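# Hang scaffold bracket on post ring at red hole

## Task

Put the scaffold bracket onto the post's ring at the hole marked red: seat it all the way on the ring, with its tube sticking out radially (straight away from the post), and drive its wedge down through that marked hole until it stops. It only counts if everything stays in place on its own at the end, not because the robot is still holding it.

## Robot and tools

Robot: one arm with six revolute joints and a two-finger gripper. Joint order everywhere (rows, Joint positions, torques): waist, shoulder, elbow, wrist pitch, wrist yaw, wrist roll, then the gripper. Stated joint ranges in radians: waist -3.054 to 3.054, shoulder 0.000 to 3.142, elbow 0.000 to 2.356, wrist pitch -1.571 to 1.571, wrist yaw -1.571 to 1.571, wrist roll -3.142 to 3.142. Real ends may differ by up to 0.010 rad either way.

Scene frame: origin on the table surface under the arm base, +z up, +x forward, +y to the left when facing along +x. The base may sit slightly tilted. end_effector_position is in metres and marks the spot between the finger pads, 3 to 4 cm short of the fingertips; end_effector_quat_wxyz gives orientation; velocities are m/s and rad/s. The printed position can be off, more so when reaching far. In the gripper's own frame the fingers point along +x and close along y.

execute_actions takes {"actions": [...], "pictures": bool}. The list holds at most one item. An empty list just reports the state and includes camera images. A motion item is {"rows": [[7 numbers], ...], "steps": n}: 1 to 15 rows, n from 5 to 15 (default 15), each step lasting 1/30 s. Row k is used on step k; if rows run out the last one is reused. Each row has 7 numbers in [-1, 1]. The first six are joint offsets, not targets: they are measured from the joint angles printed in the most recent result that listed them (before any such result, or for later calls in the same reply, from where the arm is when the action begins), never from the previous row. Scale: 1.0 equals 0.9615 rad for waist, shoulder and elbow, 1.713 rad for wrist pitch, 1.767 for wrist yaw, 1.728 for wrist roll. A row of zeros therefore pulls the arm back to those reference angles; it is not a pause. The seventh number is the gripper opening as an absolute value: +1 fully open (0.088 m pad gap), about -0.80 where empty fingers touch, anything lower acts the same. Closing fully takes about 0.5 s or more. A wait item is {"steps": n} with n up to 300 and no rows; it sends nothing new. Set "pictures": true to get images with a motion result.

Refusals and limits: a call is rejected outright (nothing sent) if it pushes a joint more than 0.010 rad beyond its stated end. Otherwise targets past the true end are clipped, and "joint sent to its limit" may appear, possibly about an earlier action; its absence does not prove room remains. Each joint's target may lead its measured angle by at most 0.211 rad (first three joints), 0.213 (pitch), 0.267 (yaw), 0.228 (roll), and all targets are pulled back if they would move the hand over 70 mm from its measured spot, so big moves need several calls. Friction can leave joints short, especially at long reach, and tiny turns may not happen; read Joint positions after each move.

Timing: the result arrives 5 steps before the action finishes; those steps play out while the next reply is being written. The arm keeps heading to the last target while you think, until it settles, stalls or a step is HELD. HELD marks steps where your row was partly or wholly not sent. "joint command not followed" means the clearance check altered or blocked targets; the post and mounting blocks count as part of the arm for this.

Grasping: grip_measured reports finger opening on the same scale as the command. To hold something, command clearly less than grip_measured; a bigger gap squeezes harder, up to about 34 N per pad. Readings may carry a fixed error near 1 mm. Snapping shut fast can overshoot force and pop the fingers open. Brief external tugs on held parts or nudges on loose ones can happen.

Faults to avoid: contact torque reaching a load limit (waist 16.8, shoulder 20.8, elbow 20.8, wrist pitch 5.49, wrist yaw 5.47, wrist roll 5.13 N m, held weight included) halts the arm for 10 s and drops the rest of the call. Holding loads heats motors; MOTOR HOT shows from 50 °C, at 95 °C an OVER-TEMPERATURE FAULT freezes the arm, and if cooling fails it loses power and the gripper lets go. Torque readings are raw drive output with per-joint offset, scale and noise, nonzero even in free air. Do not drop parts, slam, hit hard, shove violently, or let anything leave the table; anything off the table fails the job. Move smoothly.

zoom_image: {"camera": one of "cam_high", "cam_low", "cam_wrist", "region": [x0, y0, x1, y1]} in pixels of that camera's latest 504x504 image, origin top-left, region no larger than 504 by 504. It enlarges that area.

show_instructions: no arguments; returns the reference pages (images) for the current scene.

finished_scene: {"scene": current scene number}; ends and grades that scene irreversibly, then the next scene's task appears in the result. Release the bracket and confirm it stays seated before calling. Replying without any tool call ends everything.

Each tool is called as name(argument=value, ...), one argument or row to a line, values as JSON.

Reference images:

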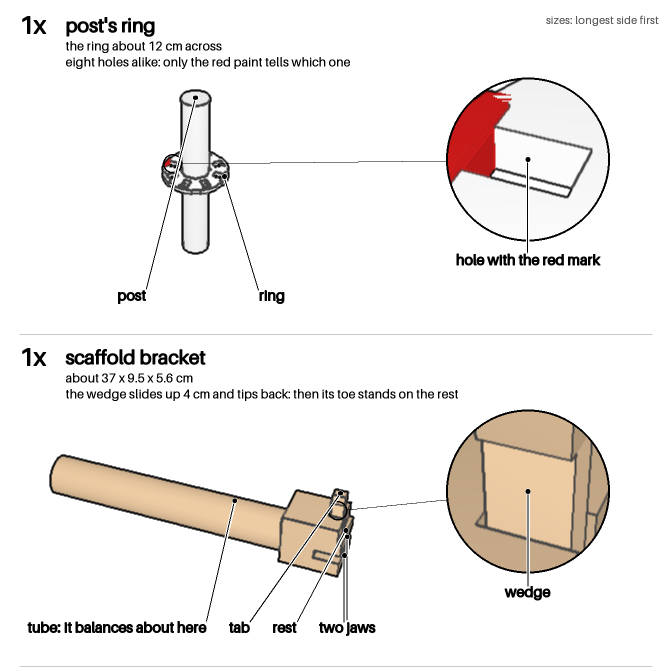

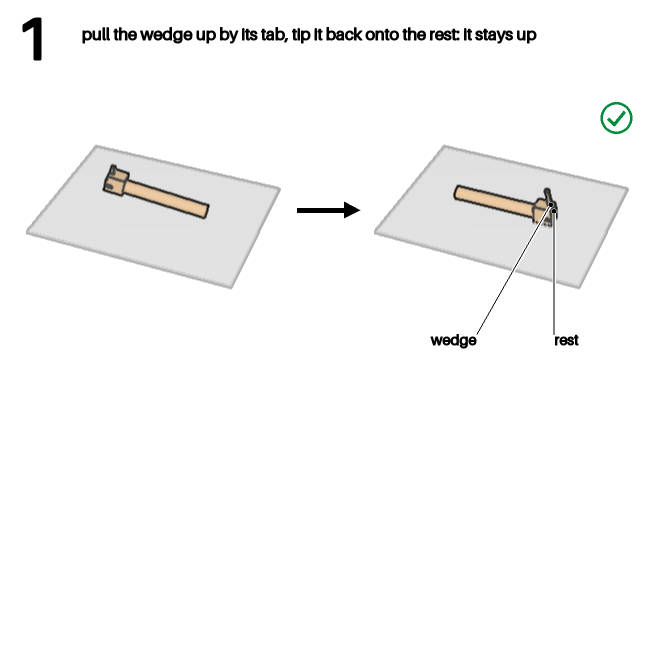

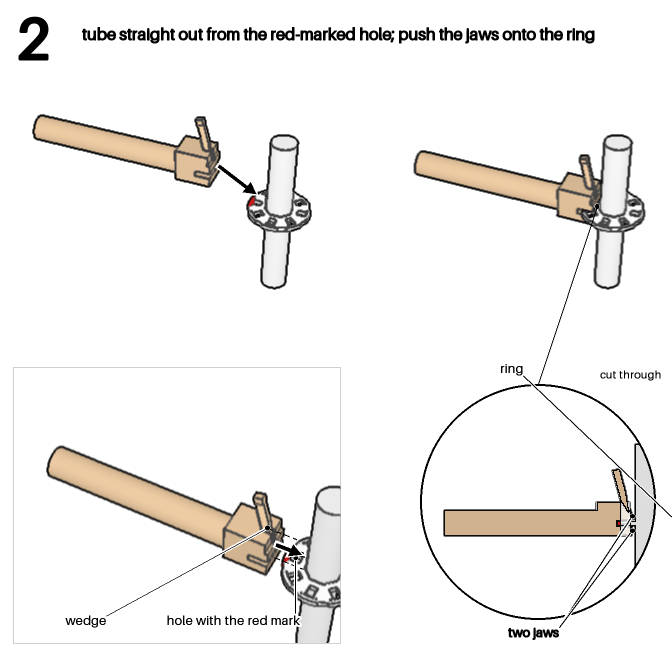

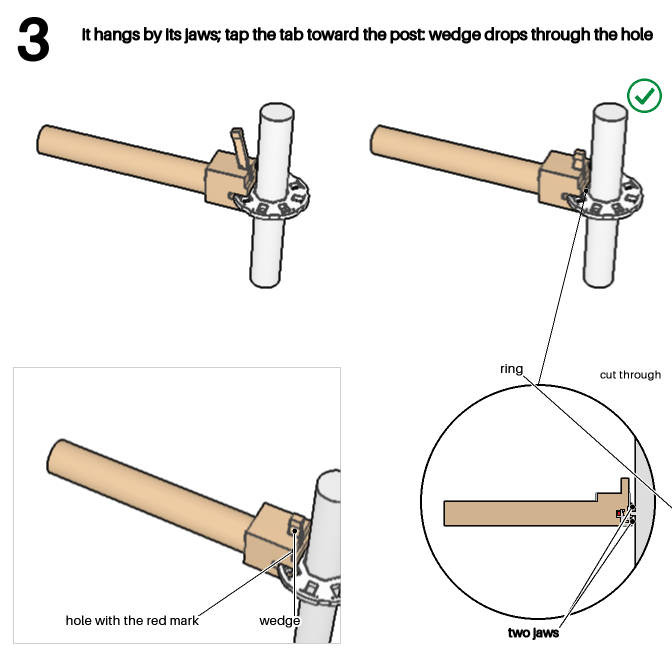

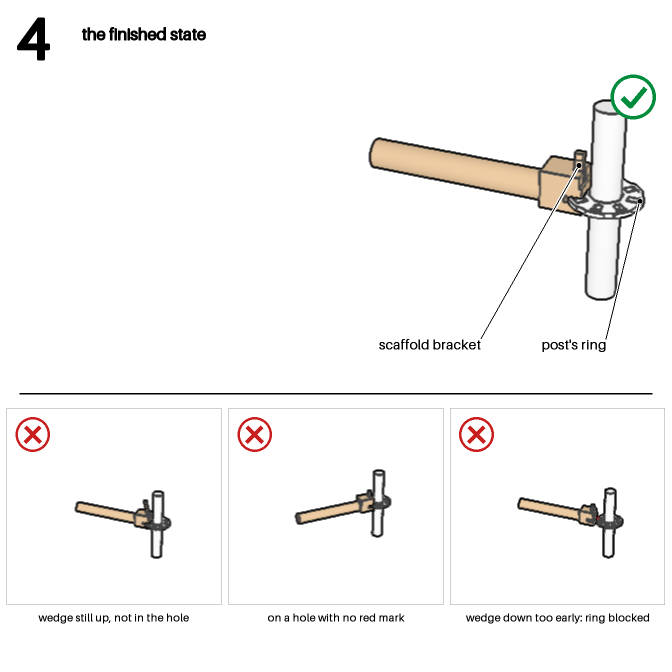

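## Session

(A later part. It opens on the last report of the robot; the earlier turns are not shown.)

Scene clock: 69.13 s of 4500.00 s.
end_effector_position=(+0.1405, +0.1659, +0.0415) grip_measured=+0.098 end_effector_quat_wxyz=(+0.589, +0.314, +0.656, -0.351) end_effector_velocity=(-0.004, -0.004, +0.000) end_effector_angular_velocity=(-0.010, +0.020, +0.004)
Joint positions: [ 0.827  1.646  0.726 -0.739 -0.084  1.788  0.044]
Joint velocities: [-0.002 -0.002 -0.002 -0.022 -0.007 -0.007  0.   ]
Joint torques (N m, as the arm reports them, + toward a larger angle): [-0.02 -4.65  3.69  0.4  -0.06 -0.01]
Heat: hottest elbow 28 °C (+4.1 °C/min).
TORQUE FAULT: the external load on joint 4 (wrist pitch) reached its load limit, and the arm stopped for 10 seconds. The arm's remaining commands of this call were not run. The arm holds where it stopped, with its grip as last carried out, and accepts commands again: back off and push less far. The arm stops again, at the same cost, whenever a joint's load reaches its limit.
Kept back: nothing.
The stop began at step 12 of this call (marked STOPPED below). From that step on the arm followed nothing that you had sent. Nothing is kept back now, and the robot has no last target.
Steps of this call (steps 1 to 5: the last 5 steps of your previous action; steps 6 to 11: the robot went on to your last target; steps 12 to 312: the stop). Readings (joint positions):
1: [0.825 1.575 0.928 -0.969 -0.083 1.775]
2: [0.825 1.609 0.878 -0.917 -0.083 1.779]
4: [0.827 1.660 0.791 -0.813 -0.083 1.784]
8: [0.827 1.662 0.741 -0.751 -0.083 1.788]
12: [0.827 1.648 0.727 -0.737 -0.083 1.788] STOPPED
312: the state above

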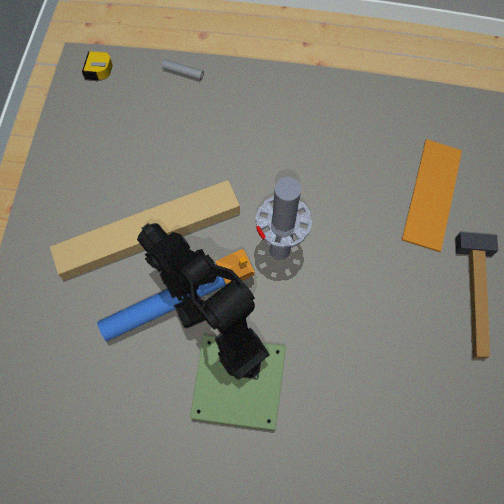

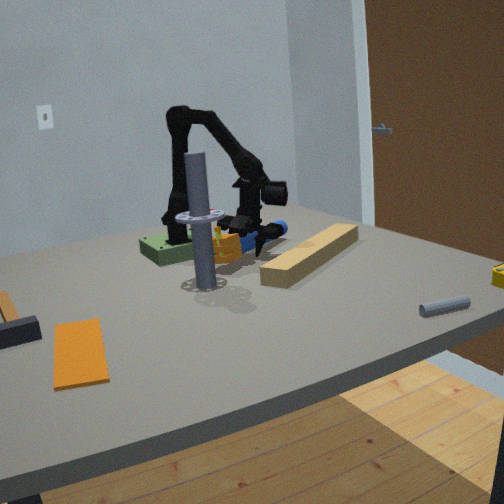

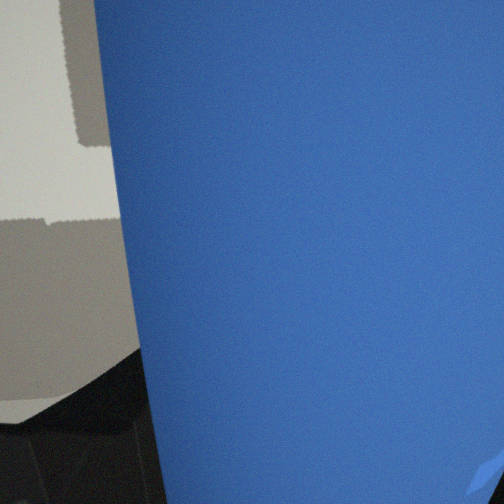

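execute_actions(
  actions=[
    {"rows": [[0,-0.01,0,0,0,0,0.2],[0,-0.01,0,0,0,0,0.4],[0,-0.01,0,0,0,0,0.7],[0,-0.01,0,0,0,0,1]], "steps": 15},
  ],
)

execute_actions(
  actions=[
    {"steps": 10},
  ],
  pictures=true,
)

zoom_image(
  camera="cam_low",
  region=[190, 180, 340, 300],
)

Scene clock: 69.67 s of 4500.00 s.
end_effector_position=(+0.1312, +0.1598, +0.0441) grip_measured=+0.651 end_effector_quat_wxyz=(+0.581, +0.302, +0.664, -0.363) end_effector_velocity=(-0.068, -0.047, +0.017) end_effector_angular_velocity=(-0.134, +0.238, +0.019)
Joint positions: [ 0.831  1.633  0.72  -0.785 -0.096  1.789  0.071]
Joint velocities: [ 0.022 -0.115 -0.076 -0.3   -0.081 -0.007  0.171]
Joint torques (N m, as the arm reports them, + toward a larger angle): [-0.55 -3.99  4.42  3.79  0.52 -0.05]
Heat: hottest elbow 28 °C (+4.0 °C/min).
Steps of this call (steps 1 to 6: nothing new was sent; steps 7 to 16: the first 10 steps of this action). Readings (joint positions):
7: [0.827 1.646 0.726 -0.739 -0.084 1.788]
8: [0.827 1.645 0.726 -0.739 -0.084 1.788]
10: [0.827 1.645 0.726 -0.739 -0.084 1.788]
14: [0.829 1.639 0.725 -0.768 -0.091 1.789]
16: the state above

Scene clock: 70.00 s of 4500.00 s.
end_effector_position=(+0.1252, +0.1556, +0.0458) grip_measured=+0.985 end_effector_quat_wxyz=(+0.577, +0.295, +0.667, -0.368) end_effector_velocity=(-0.004, -0.006, -0.000) end_effector_angular_velocity=(-0.023, +0.013, +0.006)
Joint positions: [ 0.834  1.618  0.71  -0.808 -0.102  1.79   0.087]
Joint velocities: [-0.002 -0.002 -0.007 -0.022  0.007 -0.007  0.001]
Joint torques (N m, as the arm reports them, + toward a larger angle): [-0.76 -2.93  4.84  5.23  0.7  -0.06]
Heat: hottest elbow 28 °C (+4.0 °C/min).
Kept back: nothing.
Steps of this call (steps 1 to 5: the last 5 steps of your previous action; steps 6 to 10: the robot went on to your last target). Readings (joint positions):
1: [0.831 1.629 0.718 -0.795 -0.098 1.789]
2: [0.832 1.625 0.715 -0.803 -0.100 1.790]
4: [0.833 1.619 0.712 -0.808 -0.102 1.790]
8: [0.834 1.619 0.711 -0.808 -0.102 1.790]
10: the state above

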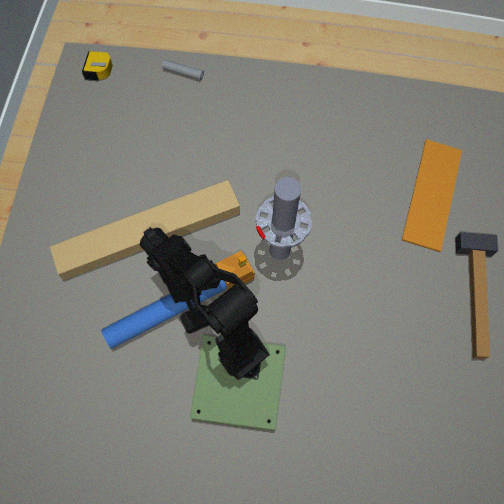

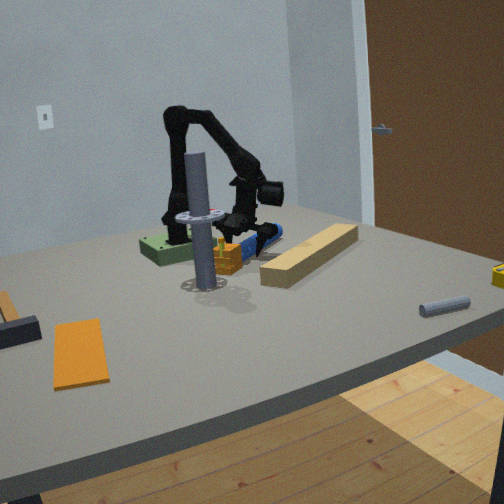

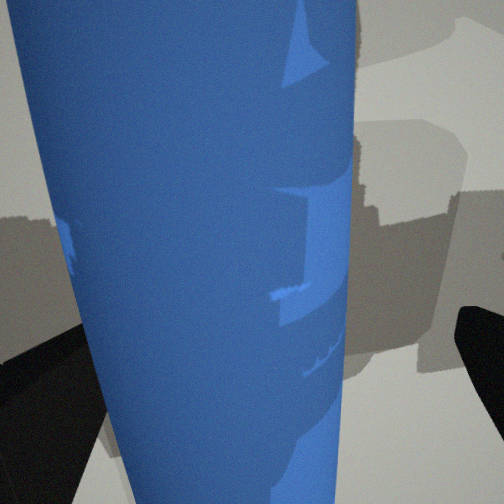

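Region (190, 180, 340, 300) of cam_low's 504x504 image, scaled by 3.360, with more detail than that image has; it fills the top 403 rows of this view, and the rest is white.

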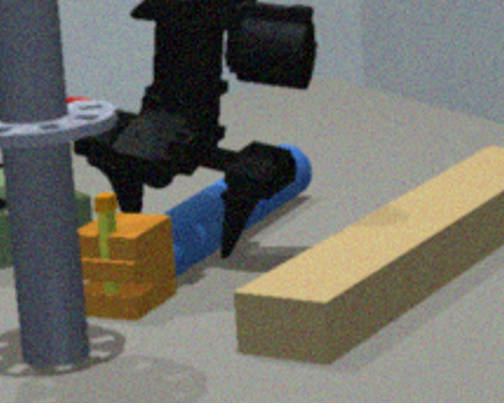

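execute_actions(
  actions=[
    {"rows": [[0,-0.12,0.1,-0.1,0.058,0,1]], "steps": 15},
  ],
  pictures=true,
)

Scene clock: 71.27 s of 4500.00 s.
end_effector_position=(+0.1399, +0.1508, +0.0864) grip_measured=+1.000 end_effector_quat_wxyz=(+0.615, +0.298, +0.634, -0.362) end_effector_velocity=(-0.013, -0.017, +0.002) end_effector_angular_velocity=(-0.075, +0.059, -0.010)
Joint positions: [ 0.834  1.511  0.803 -0.97  -0.006  1.789  0.088]
Joint velocities: [-0.002 -0.002 -0.002 -0.095  0.007  0.007  0.   ]
Joint torques (N m, as the arm reports them, + toward a larger angle): [-0.1  -5.82  4.24  0.18  0.14  0.01]
Heat: hottest elbow 28 °C (+3.0 °C/min).
Steps of this call (steps 1 to 28: the robot went on to your last target; steps 29 to 38: the first 10 steps of this action). Readings (joint positions):
29: [0.835 1.604 0.718 -0.809 -0.082 1.789]
30: [0.835 1.591 0.735 -0.842 -0.050 1.789]
32: [0.834 1.545 0.776 -0.909 -0.025 1.789]
36: [0.834 1.512 0.803 -0.959 -0.009 1.789]
38: the state above

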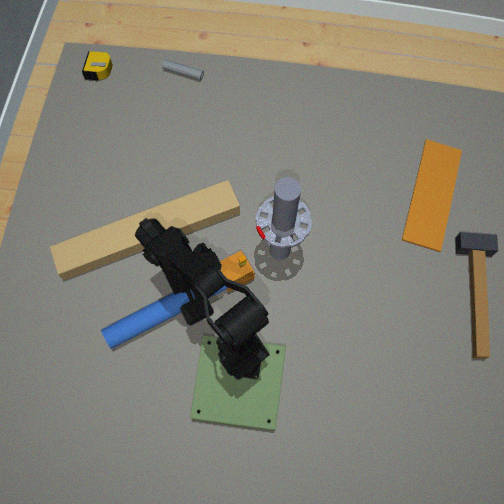

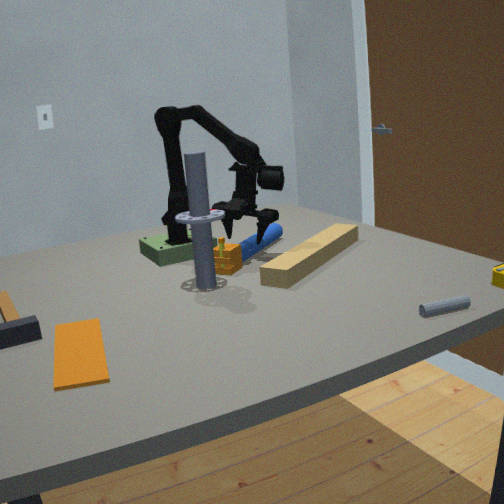

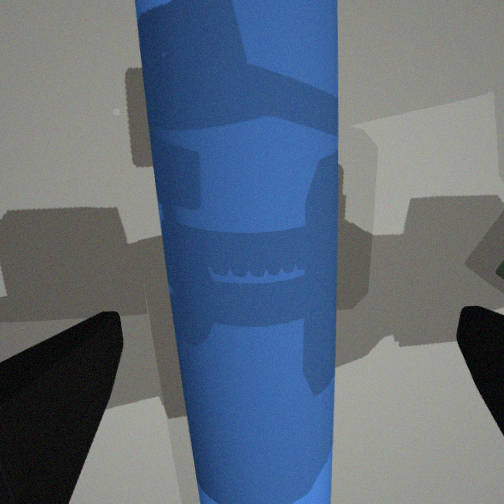

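zoom_image(
  camera="cam_high",
  region=[170, 200, 330, 360],
)

zoom_image(
  camera="cam_low",
  region=[170, 190, 300, 300],
)

Region (170, 200, 330, 360) of cam_high's 504x504 image, scaled by 3.150, with more detail than that image has.

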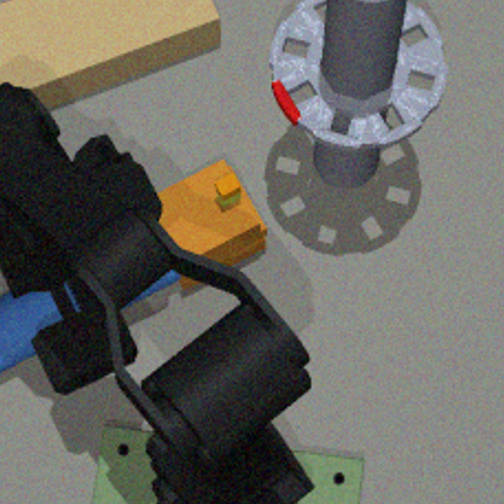

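Region (170, 190, 300, 300) of cam_low's 504x504 image, scaled by 3.877, with more detail than that image has; it fills the top 426 rows of this view, and the rest is white.

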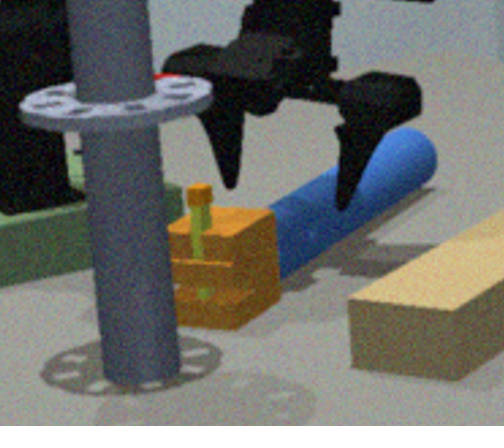

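execute_actions(
  actions=[
    {"rows": [[-0.662,-0.071,0.135,-0.053,0,-0.377,1]], "steps": 15},
  ],
)

execute_actions(
  actions=[
    {"steps": 20},
  ],
  pictures=true,
)

Scene clock: 72.77 s of 4500.00 s.
end_effector_position=(+0.2143, +0.0758, +0.1301) grip_measured=+1.000 end_effector_quat_wxyz=(+0.626, +0.323, +0.643, -0.299) end_effector_velocity=(-0.064, +0.065, +0.081) end_effector_angular_velocity=(+1.051, +0.344, +0.465)
Joint positions: [ 0.331  1.445  0.933 -1.066 -0.04   1.225  0.088]
Joint velocities: [-0.369 -0.217  0.12  -0.374 -1.106 -0.828  0.   ]
Joint torques (N m, as the arm reports them, + toward a larger angle): [-7.48 -3.88  3.68  1.42  2.6  -0.11]
Heat: hottest elbow 28 °C (+3.0 °C/min).
Steps of this call (steps 1 to 5: the last 5 steps of your previous action; steps 6 to 15: the robot went on to your last target; steps 16 to 35: nothing new was sent; steps 36 to 45: the first 10 steps of this action). Readings (joint positions):
36: [0.814 1.503 0.818 -0.997 -0.011 1.740]
37: [0.761 1.497 0.839 -1.023 -0.012 1.677]
39: [0.645 1.471 0.888 -1.028 -0.009 1.555]
43: [0.417 1.447 0.930 -1.048 -0.009 1.311]
45: the state above

Scene clock: 73.43 s of 4500.00 s.
end_effector_position=(+0.2093, +0.0774, +0.1358) grip_measured=+1.000 end_effector_quat_wxyz=(+0.623, +0.319, +0.663, -0.267) end_effector_velocity=(-0.005, -0.003, -0.000) end_effector_angular_velocity=(-0.013, +0.017, +0.019)
Joint positions: [ 0.31   1.422  0.934 -1.09  -0.092  1.148  0.088]
Joint velocities: [-0.002 -0.002 -0.002 -0.022  0.007 -0.022  0.   ]
Joint torques (N m, as the arm reports them, + toward a larger angle): [-11.37  -2.46   4.41   2.7    3.6   -0.35]
Heat: hottest elbow 28 °C (+3.0 °C/min).
Kept back: nothing.
Steps of this call (steps 1 to 5: the last 5 steps of your previous action; steps 6 to 20: the robot went on to your last target). Readings (joint positions):
1: [0.324 1.436 0.934 -1.073 -0.064 1.204]
2: [0.321 1.430 0.934 -1.078 -0.073 1.189]
4: [0.316 1.426 0.934 -1.084 -0.082 1.170]
8: [0.311 1.423 0.934 -1.089 -0.089 1.154]
20: the state above

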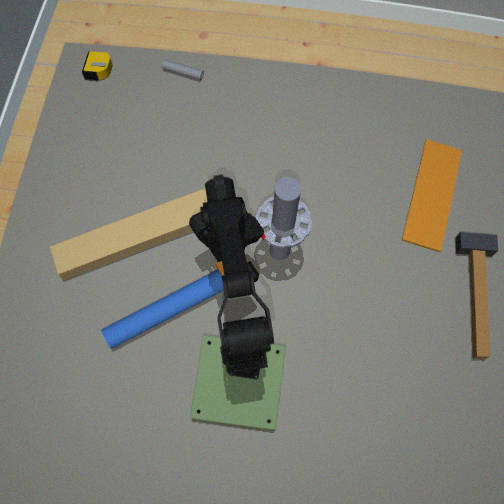

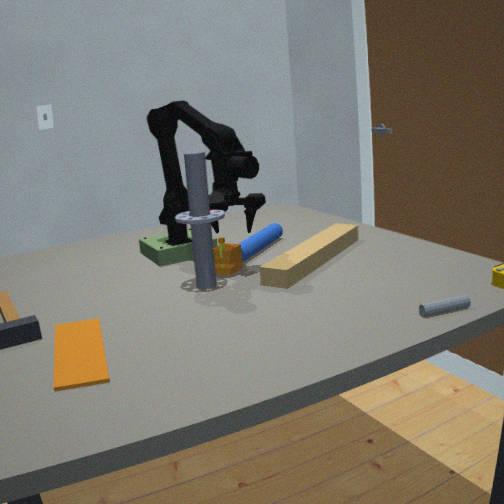

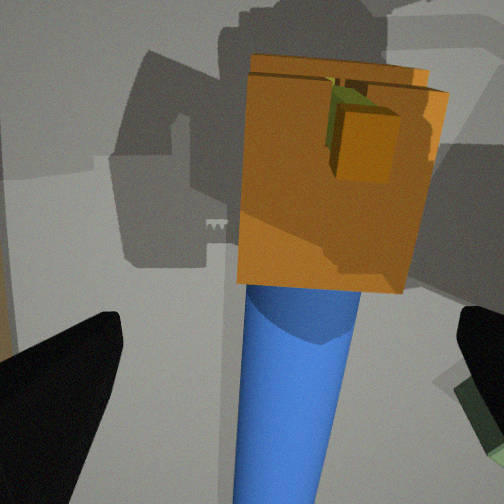

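execute_actions(
  actions=[
    {"rows": [[0.545,0.02,-0.05,0.1,0.052,0.362,1]], "steps": 15},
  ],
)

execute_actions(
  actions=[
    {"rows": [[0,0.047,-0.255,0.112,0,0,1]], "steps": 15},
  ],
  pictures=true,
)

Scene clock: 75.43 s of 4500.00 s.
end_effector_position=(+0.1795, +0.1714, +0.1246) grip_measured=+1.000 end_effector_quat_wxyz=(+0.645, +0.357, +0.616, -0.279) end_effector_velocity=(-0.135, +0.146, -0.004) end_effector_angular_velocity=(+0.083, +0.051, -0.028)
Joint positions: [ 0.776  1.438  0.899 -0.926 -0.003  1.693  0.088]
Joint velocities: [ 0.794 -0.002 -0.017  0.037 -0.007  0.828  0.   ]
Joint torques (N m, as the arm reports them, + toward a larger angle): [-1.58 -4.75  3.6   0.82  0.09  0.08]
Heat: hottest elbow 28 °C (+3.0 °C/min).
Steps of this call (steps 1 to 15: the robot went on to your last target; steps 16 to 50: nothing new was sent; steps 51 to 60: the first 10 steps of this action). Readings (joint positions):
51: [0.332 1.421 0.928 -1.057 -0.049 1.196]
52: [0.375 1.424 0.918 -0.995 -0.007 1.256]
54: [0.475 1.437 0.912 -0.956 -0.001 1.376]
58: [0.697 1.438 0.900 -0.930 -0.001 1.618]
60: the state above

Scene clock: 75.93 s of 4500.00 s.
end_effector_position=(+0.1438, +0.1506, +0.0588) grip_measured=+1.000 end_effector_quat_wxyz=(+0.631, +0.330, +0.625, -0.318) end_effector_velocity=(+0.023, +0.023, +0.001) end_effector_angular_velocity=(+0.106, -0.112, +0.010)
Joint positions: [ 0.823  1.483  0.657 -0.738 -0.002  1.759  0.088]
Joint velocities: [ 0.002 -0.002 -0.002  0.154  0.007 -0.007  0.   ]
Joint torques (N m, as the arm reports them, + toward a larger angle): [-0.18 -4.81  3.63  0.44 -0.01 -0.06]
Heat: hottest elbow 28 °C (+3.0 °C/min).
Steps of this call (steps 1 to 5: the last 5 steps of your previous action; steps 6 to 15: the first 10 steps of this action, its rows measured from where the robot was after step 5). Readings (joint positions):
5: [0.822 1.438 0.896 -0.923 -0.002 1.757]
6: [0.823 1.440 0.868 -0.878 -0.002 1.759]
7: [0.823 1.440 0.827 -0.815 -0.002 1.759]
9: [0.823 1.460 0.744 -0.788 -0.002 1.759]
13: [0.823 1.483 0.658 -0.753 -0.002 1.759]
15: the state above

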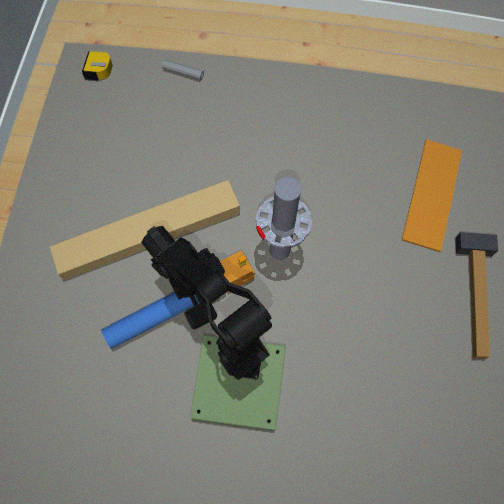

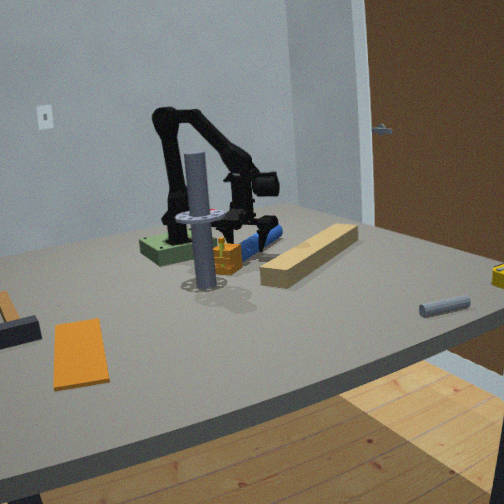

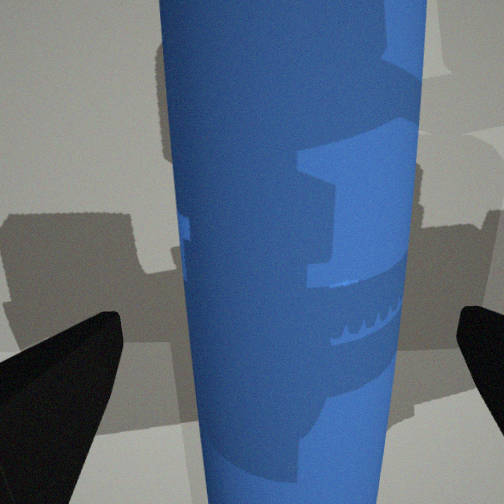

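execute_actions(
  actions=[
    {"rows": [[0,0.015,-0.02,0.015,0,0,0.8],[0,0.015,-0.02,0.015,0,0,0.6],[0,0.015,-0.02,0.015,0,0,0.4],[0,0.015,-0.02,0.015,0,0,0.2],[0,0.015,-0.02,0.015,0,0,0.0],[0,0.015,-0.02,0.015,0,0,-0.2],[0,0.015,-0.02,0.015,0,0,-0.5]], "steps": 15},
  ],
)

execute_actions(
  actions=[
    {"rows": [[0,-0.04,0.04,-0.045,0,0,-0.5],[0,-0.04,0.04,-0.045,0,0,-0.5],[0,-0.04,0.04,-0.045,0,0,-0.5],[0,-0.04,0.04,-0.045,0,0,-0.5],[0.4,-0.04,0.04,-0.045,0,0,-0.5]], "steps": 15},
  ],
)

execute_actions(
  actions=[
    {"steps": 12},
  ],
  pictures=true,
)

Scene clock: 76.70 s of 4500.00 s.
end_effector_position=(+0.1441, +0.1509, +0.0553) grip_measured=+0.237 end_effector_quat_wxyz=(+0.632, +0.332, +0.625, -0.316) end_effector_velocity=(-0.003, -0.004, -0.000) end_effector_angular_velocity=(-0.011, +0.020, +0.000)
Joint positions: [ 0.823  1.49   0.646 -0.715 -0.002  1.759  0.051]
Joint velocities: [-0.007 -0.002 -0.002 -0.022 -0.007 -0.007 -0.   ]
Joint torques (N m, as the arm reports them, + toward a larger angle): [-0.07 -3.69  3.05  0.67 -0.02 -0.01]
Heat: hottest elbow 28 °C (+3.0 °C/min).
Steps of this call (steps 1 to 5: the last 5 steps of your previous action; steps 6 to 13: the robot went on to your last target; steps 14 to 23: the first 10 steps of this action). Readings (joint positions):
14: [0.823 1.483 0.655 -0.730 -0.002 1.759]
15: [0.823 1.484 0.653 -0.724 -0.002 1.759]
17: [0.823 1.487 0.650 -0.720 -0.002 1.759]
21: [0.823 1.490 0.646 -0.716 -0.002 1.759]
23: the state above

Scene clock: 77.20 s of 4500.00 s.
end_effector_position=(+0.0924, +0.1845, +0.0653) grip_measured=+0.237 end_effector_quat_wxyz=(+0.670, +0.231, +0.668, -0.226) end_effector_velocity=(-0.242, +0.129, +0.014) end_effector_angular_velocity=(+0.065, +0.093, +1.276)
Joint positions: [ 1.117  1.465  0.673 -0.782 -0.008  1.759  0.051]
Joint velocities: [ 1.238 -0.037  0.042 -0.051 -0.125 -0.037  0.   ]
Joint torques (N m, as the arm reports them, + toward a larger angle): [-1.6  -6.04  4.56 -0.08  0.34  0.01]
Heat: hottest elbow 28 °C (+3.0 °C/min).
Steps of this call (steps 1 to 5: the last 5 steps of your previous action; steps 6 to 15: the first 10 steps of this action, its rows measured from where the robot was after step 5). Readings (joint positions):
5: [0.823 1.490 0.646 -0.715 -0.002 1.759]
6: [0.823 1.487 0.649 -0.721 -0.002 1.759]
7: [0.823 1.484 0.654 -0.743 -0.003 1.759]
9: [0.823 1.474 0.658 -0.771 -0.003 1.759]
13: [1.012 1.467 0.668 -0.779 -0.001 1.761]
15: the state above

Scene clock: 77.60 s of 4500.00 s.
end_effector_position=(+0.0754, +0.1906, +0.0656) grip_measured=+0.237 end_effector_quat_wxyz=(+0.679, +0.200, +0.678, -0.199) end_effector_velocity=(-0.004, -0.001, -0.000) end_effector_angular_velocity=(-0.004, +0.009, +0.005)
Joint positions: [ 1.204  1.463  0.674 -0.79  -0.008  1.758  0.051]
Joint velocities: [ 0.012 -0.002 -0.002 -0.007 -0.007  0.007 -0.   ]
Joint torques (N m, as the arm reports them, + toward a larger angle): [ 0.12 -6.02  4.85  0.28  0.27  0.02]
Heat: hottest elbow 28 °C (+3.0 °C/min).
Kept back: nothing.
Steps of this call (steps 1 to 5: the last 5 steps of your previous action; steps 6 to 12: the robot went on to your last target). Readings (joint positions):
1: [1.151 1.464 0.674 -0.783 -0.011 1.758]
2: [1.172 1.463 0.674 -0.785 -0.012 1.758]
4: [1.191 1.463 0.674 -0.789 -0.011 1.758]
8: [1.201 1.463 0.674 -0.790 -0.009 1.758]
12: the state above

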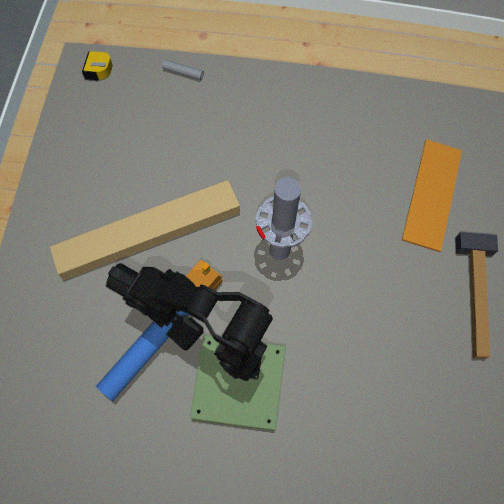

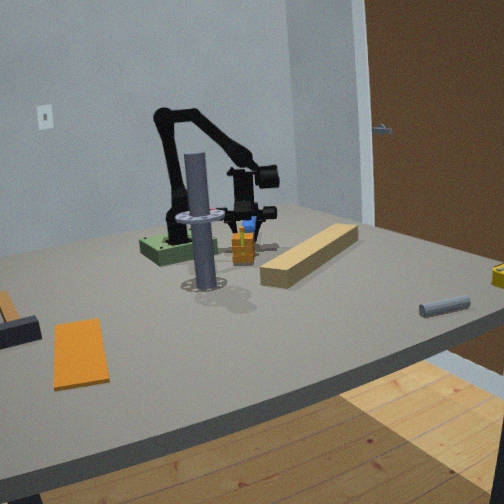

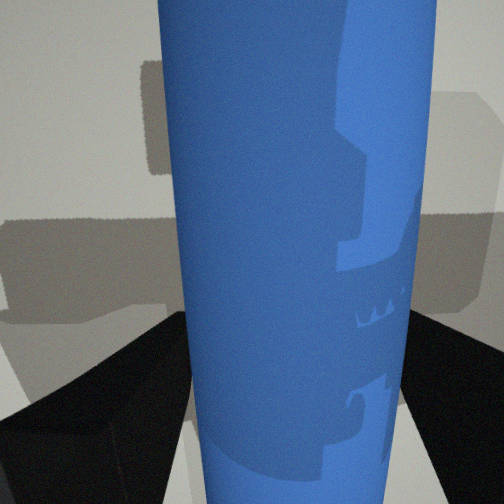

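execute_actions(
  actions=[
    {"rows": [[0,0.03,-0.035,0.04,0,0,-0.5],[0,0.03,-0.035,0.04,0,0,-0.5],[0,0.03,-0.035,0.04,0,0,-0.5],[0,0.03,-0.035,0.04,0,0,-0.5],[0,0.03,-0.035,0.04,0,0,-0.5],[0,0.03,-0.035,0.04,0,0,0.3],[0,0.03,-0.035,0.04,0,0,1]], "steps": 15},
  ],
)

Scene clock: 78.33 s of 4500.00 s.
end_effector_position=(+0.0763, +0.1922, +0.0556) grip_measured=+0.237 end_effector_quat_wxyz=(+0.680, +0.203, +0.677, -0.194) end_effector_velocity=(+0.005, +0.008, -0.001) end_effector_angular_velocity=(+0.040, -0.024, -0.009)
Joint positions: [ 1.205  1.485  0.647 -0.728 -0.006  1.758  0.051]
Joint velocities: [-0.002 -0.002 -0.007  0.051  0.007  0.007  0.002]
Joint torques (N m, as the arm reports them, + toward a larger angle): [-0.2  -3.94  3.32  0.75 -0.12 -0.01]
Heat: hottest elbow 28 °C (+3.0 °C/min).
Steps of this call (steps 1 to 12: the robot went on to your last target; steps 13 to 22: the first 10 steps of this action). Readings (joint positions):
13: [1.205 1.465 0.671 -0.782 -0.008 1.758]
14: [1.205 1.469 0.664 -0.761 -0.008 1.758]
16: [1.205 1.480 0.655 -0.740 -0.008 1.758]
20: [1.205 1.485 0.647 -0.734 -0.006 1.758]
22: the state above

execute_actions(
  actions=[
    {"rows": [[0,0,0,0,0,0,1],[0,0,0,0,0,0,1],[0,0,0,0,0,0,1],[0,-0.036,0.282,-0.182,0,0,1],[0,-0.036,0.282,-0.182,0,0,1],[0,-0.036,0.282,-0.182,0,0,1],[0,-0.036,0.282,-0.182,0,0,1],[0,-0.036,0.282,-0.182,0,0,1],[0,-0.036,0.282,-0.182,0,0,1],[0,-0.036,0.282,-0.182,0,0,1],[-0.719,-0.036,0.282,-0.182,0,-0.4,0.6]], "steps": 15},
  ],
)

execute_actions(
  actions=[
    {"steps": 22},
  ],
  pictures=true,
)

Scene clock: 79.00 s of 4500.00 s.
end_effector_position=(+0.0857, +0.2172, +0.1193) grip_measured=+1.000 end_effector_quat_wxyz=(+0.681, +0.211, +0.676, -0.187) end_effector_velocity=(-0.001, -0.002, +0.112) end_effector_angular_velocity=(-0.031, +0.020, -0.000)
Joint positions: [ 1.205  1.452  0.898 -0.991 -0.006  1.758  0.088]
Joint velocities: [-0.007 -0.12   0.364 -0.52  -0.007 -0.007  0.   ]
Joint torques (N m, as the arm reports them, + toward a larger angle): [-0.12 -4.27  3.19 -0.03 -0.01 -0.02]
Heat: hottest elbow 28 °C (+3.0 °C/min).
Steps of this call (steps 1 to 5: the last 5 steps of your previous action; steps 6 to 10: the robot went on to your last target; steps 11 to 20: the first 10 steps of this action). Readings (joint positions):
11: [1.205 1.485 0.647 -0.724 -0.006 1.758]
12: [1.205 1.485 0.647 -0.724 -0.006 1.758]
14: [1.205 1.484 0.673 -0.772 -0.006 1.758]
18: [1.205 1.464 0.853 -0.949 -0.006 1.758]
20: the state above

Scene clock: 79.73 s of 4500.00 s.
end_effector_position=(+0.1992, +0.1102, +0.1240) grip_measured=+0.600 end_effector_quat_wxyz=(+0.681, +0.202, +0.677, -0.195) end_effector_velocity=(+0.003, -0.003, -0.001) end_effector_angular_velocity=(+0.008, +0.001, +0.000)
Joint positions: [ 0.519  1.45   0.912 -1.036 -0.004  1.071  0.068]
Joint velocities: [-0.022  0.002 -0.002  0.007 -0.007 -0.022 -0.001]
Joint torques (N m, as the arm reports them, + toward a larger angle): [-0.32 -4.92  4.96  0.29 -0.08 -0.09]
Heat: hottest elbow 28 °C (+2.0 °C/min).
Kept back: nothing.
Steps of this call (steps 1 to 5: the last 5 steps of your previous action; steps 6 to 22: the robot went on to your last target). Readings (joint positions):
1: [1.185 1.450 0.905 -1.006 -0.015 1.708]
2: [1.134 1.450 0.908 -1.014 -0.015 1.645]
4: [1.016 1.450 0.908 -1.025 -0.009 1.524]
8: [0.788 1.450 0.911 -1.032 -0.009 1.280]
22: the state above

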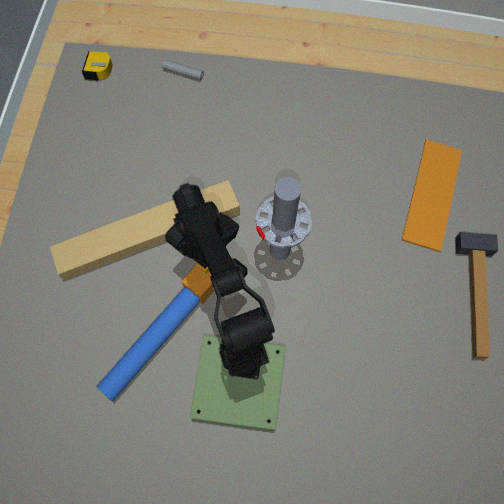

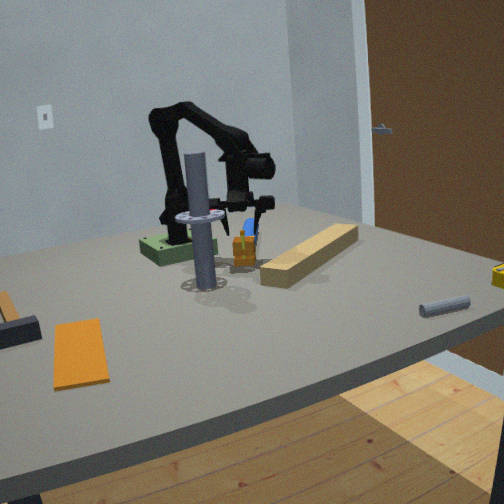

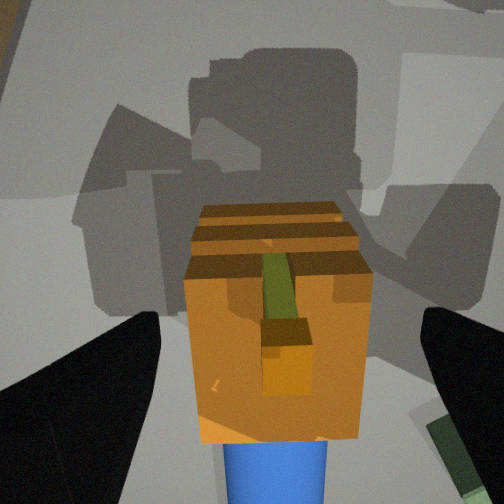

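zoom_image(
  camera="cam_low",
  region=[190, 180, 300, 280],
)

zoom_image(
  camera="cam_high",
  region=[140, 180, 300, 340],
)

Region (190, 180, 300, 280) of cam_low's 504x504 image, scaled by 4.582, with more detail than that image has; it fills the top 458 rows of this view, and the rest is white.

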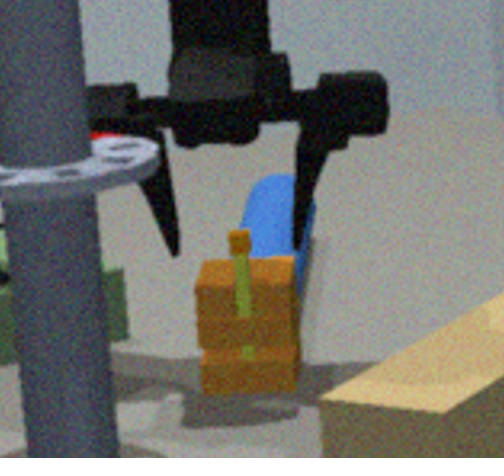

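Region (140, 180, 300, 340) of cam_high's 504x504 image, scaled by 3.150, with more detail than that image has.

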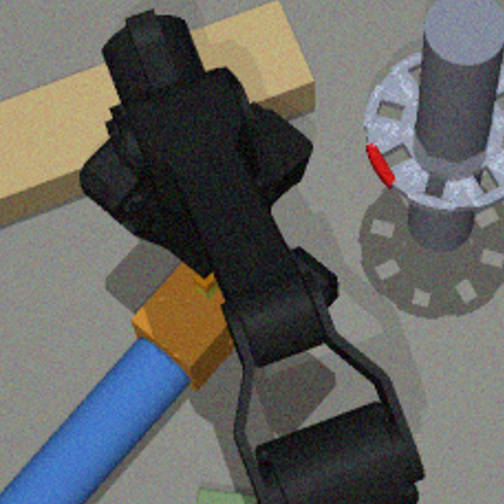

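execute_actions(
  actions=[
    {"rows": [[0.045,0.01,-0.08,0.047,0,0.025,0.3]], "steps": 15},
  ],
  pictures=true,
)

Scene clock: 80.73 s of 4500.00 s.
end_effector_position=(+0.1917, +0.1160, +0.1074) grip_measured=+0.311 end_effector_quat_wxyz=(+0.682, +0.203, +0.676, -0.194) end_effector_velocity=(+0.008, +0.007, +0.001) end_effector_angular_velocity=(+0.035, -0.044, -0.019)
Joint positions: [ 0.558  1.453  0.846 -0.962 -0.004  1.11   0.054]
Joint velocities: [ 0.002 -0.007 -0.002  0.051 -0.007  0.022 -0.006]
Joint torques (N m, as the arm reports them, + toward a larger angle): [ 0.24 -4.35  3.49  0.71 -0.02  0.06]
Heat: hottest elbow 28 °C (+2.0 °C/min).
Steps of this call (steps 1 to 20: the robot went on to your last target; steps 21 to 30: the first 10 steps of this action). Readings (joint positions):
21: [0.520 1.450 0.904 -1.024 -0.004 1.077]
22: [0.530 1.450 0.892 -1.001 -0.004 1.087]
24: [0.547 1.452 0.868 -0.982 -0.004 1.099]
28: [0.557 1.453 0.846 -0.966 -0.004 1.109]
30: the state above

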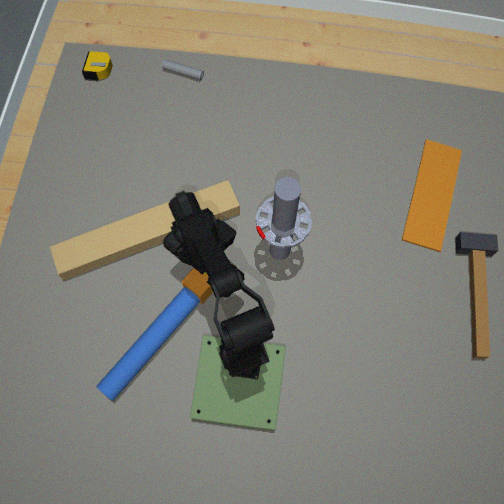

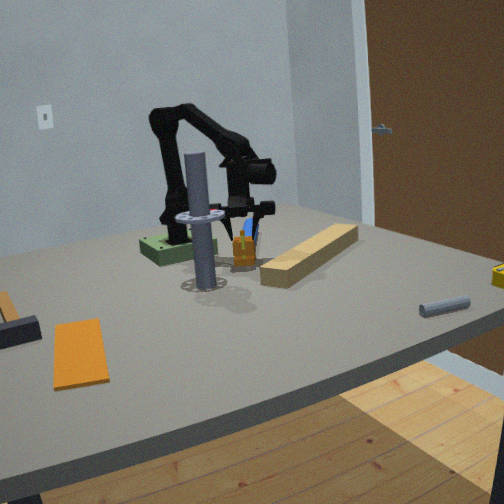

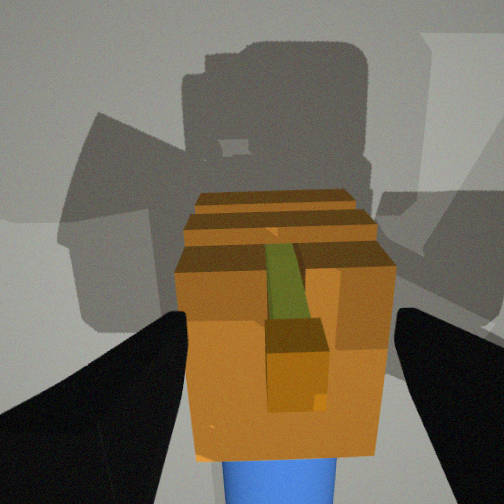

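execute_actions(
  actions=[
    {"rows": [[0,0,0,0,0,0,0.1],[0,0,0,0,0,0,-0.1],[0,0,0,0,0,0,-0.3],[0,0,0,0,0,0,-0.5],[0,0,0,0,0,0,-0.7],[0,0,0,0,0,0,-1]], "steps": 15},
  ],
)

execute_actions(
  actions=[
    {"steps": 6},
  ],
  pictures=true,
)

Scene clock: 81.27 s of 4500.00 s.
end_effector_position=(+0.1916, +0.1163, +0.1071) grip_measured=-0.550 end_effector_quat_wxyz=(+0.682, +0.203, +0.676, -0.194) end_effector_velocity=(-0.001, -0.003, -0.000) end_effector_angular_velocity=(-0.010, +0.002, +0.005)
Joint positions: [ 0.559  1.453  0.845 -0.96  -0.004  1.111  0.012]
Joint velocities: [-0.002 -0.002 -0.002 -0.007  0.007 -0.007 -0.   ]
Joint torques (N m, as the arm reports them, + toward a larger angle): [-0.17 -5.02  4.51  0.42 -0.01  0.03]
Heat: hottest elbow 28 °C (+2.0 °C/min).
Steps of this call (steps 1 to 5: the last 5 steps of your previous action; step 6: the robot went on to your last target; steps 7 to 16: the first 10 steps of this action). Readings (joint positions):
7: [0.559 1.453 0.845 -0.959 -0.004 1.112]
8: [0.559 1.453 0.845 -0.959 -0.004 1.112]
10: [0.559 1.453 0.845 -0.959 -0.004 1.112]
14: [0.559 1.453 0.845 -0.959 -0.005 1.112]
16: the state above

Scene clock: 81.47 s of 4500.00 s.
end_effector_position=(+0.1916, +0.1163, +0.1071) grip_measured=-0.550 end_effector_quat_wxyz=(+0.682, +0.203, +0.676, -0.193) end_effector_velocity=(-0.002, -0.001, -0.000) end_effector_angular_velocity=(+0.002, +0.010, +0.005)
Joint positions: [ 0.559  1.453  0.845 -0.96  -0.004  1.11   0.012]
Joint velocities: [-0.002 -0.002 -0.002 -0.007 -0.007 -0.007 -0.   ]
Joint torques (N m, as the arm reports them, + toward a larger angle): [-0.14 -4.98  4.42  0.41 -0.01 -0.03]
Heat: hottest elbow 28 °C (+2.0 °C/min).
Kept back: nothing.
Steps of this call (steps 1 to 5: the last 5 steps of your previous action; step 6: the robot went on to your last target). Readings (joint positions):
1: [0.559 1.453 0.845 -0.960 -0.004 1.111]
2: [0.559 1.453 0.845 -0.960 -0.004 1.111]
4: [0.559 1.453 0.845 -0.960 -0.004 1.110]
6: the state above

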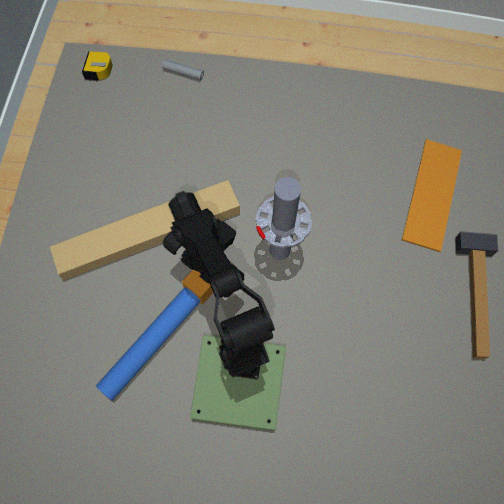

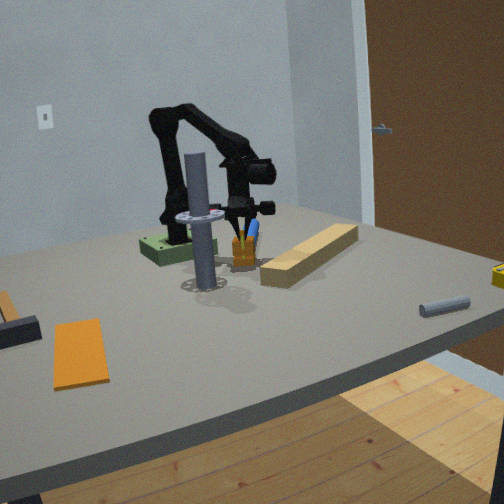

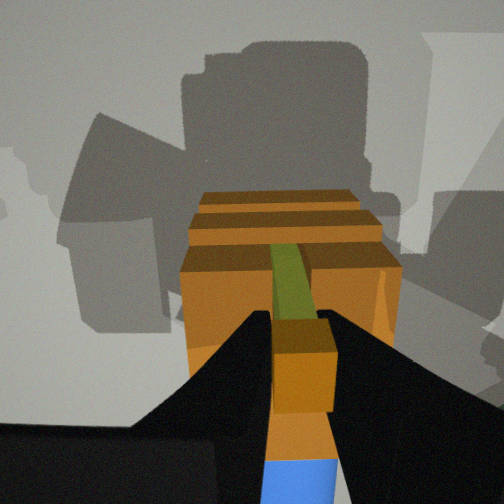

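execute_actions(
  actions=[
    {"rows": [[0,-0.01,0.04,-0.02,0,0,-1],[0,-0.02,0.06,-0.04,0,0,-1],[0,-0.03,0.085,-0.06,0,0,-1],[0,-0.04,0.11,-0.08,0,0,-1],[0,-0.05,0.14,-0.1,0,0,-1]], "steps": 15},
  ],
)

execute_actions(
  actions=[
    {"steps": 8},
  ],
  pictures=true,
)

Scene clock: 82.07 s of 4500.00 s.
end_effector_position=(+0.1931, +0.1173, +0.1444) grip_measured=-0.550 end_effector_quat_wxyz=(+0.684, +0.204, +0.674, -0.191) end_effector_velocity=(+0.004, +0.002, +0.032) end_effector_angular_velocity=(+0.018, -0.015, +0.000)
Joint positions: [ 0.559  1.413  0.965 -1.114 -0.004  1.109  0.012]
Joint velocities: [-0.007 -0.027  0.105 -0.11  -0.007 -0.007 -0.002]
Joint torques (N m, as the arm reports them, + toward a larger angle): [-0.07 -5.47  5.01  0.26 -0.02  0.02]
Heat: hottest elbow 28 °C (+2.0 °C/min).
Steps of this call (steps 1 to 8: the robot went on to your last target; steps 9 to 18: the first 10 steps of this action). Readings (joint positions):
9: [0.559 1.453 0.848 -0.964 -0.004 1.110]
10: [0.559 1.453 0.857 -0.977 -0.004 1.110]
12: [0.559 1.446 0.888 -1.024 -0.004 1.110]
16: [0.559 1.417 0.952 -1.104 -0.004 1.109]
18: the state above

Scene clock: 82.33 s of 4500.00 s.
end_effector_position=(+0.1927, +0.1171, +0.1463) grip_measured=-0.550 end_effector_quat_wxyz=(+0.683, +0.203, +0.675, -0.192) end_effector_velocity=(-0.008, -0.001, +0.002) end_effector_angular_velocity=(+0.005, +0.034, +0.005)
Joint positions: [ 0.559  1.412  0.972 -1.125 -0.004  1.109  0.012]
Joint velocities: [-0.002 -0.007  0.002 -0.037 -0.022 -0.007 -0.   ]
Joint torques (N m, as the arm reports them, + toward a larger angle): [-0.1  -5.74  5.23  0.14 -0.04  0.01]
Heat: hottest elbow 28 °C (+2.0 °C/min).
Kept back: nothing.
Steps of this call (steps 1 to 5: the last 5 steps of your previous action; steps 6 to 8: the robot went on to your last target). Readings (joint positions):
1: [0.559 1.412 0.967 -1.117 -0.004 1.109]
2: [0.559 1.412 0.968 -1.118 -0.004 1.109]
4: [0.559 1.412 0.970 -1.122 -0.004 1.109]
8: the state above

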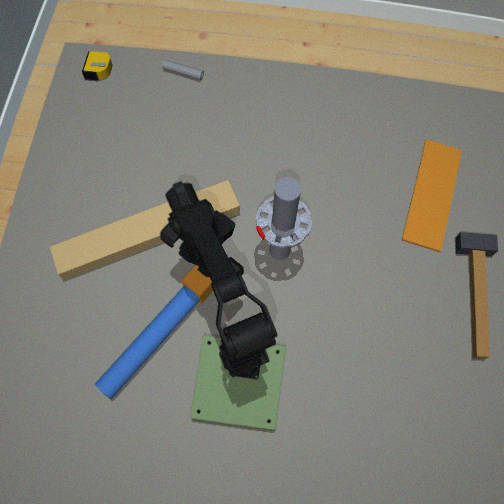

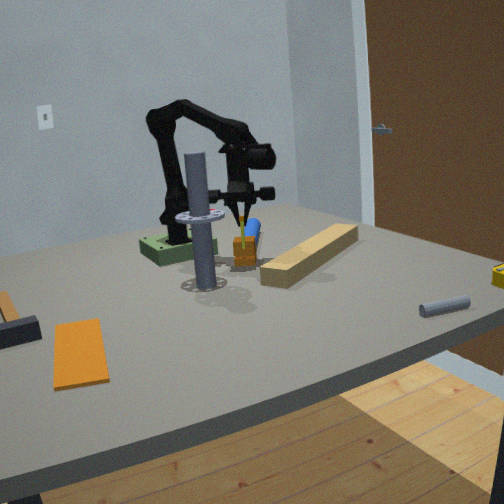

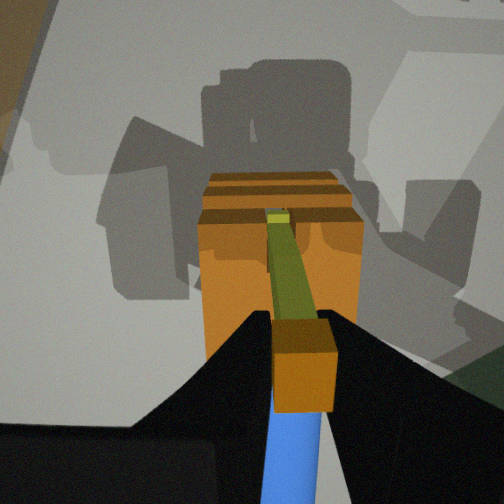

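zoom_image(
  camera="cam_low",
  region=[190, 180, 300, 280],
)

Region (190, 180, 300, 280) of cam_low's 504x504 image, scaled by 4.582, with more detail than that image has; it fills the top 458 rows of this view, and the rest is white.

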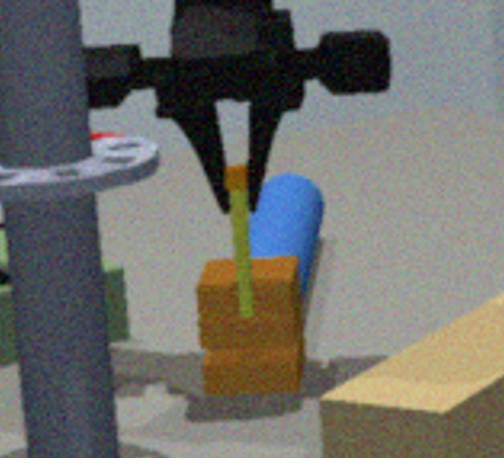

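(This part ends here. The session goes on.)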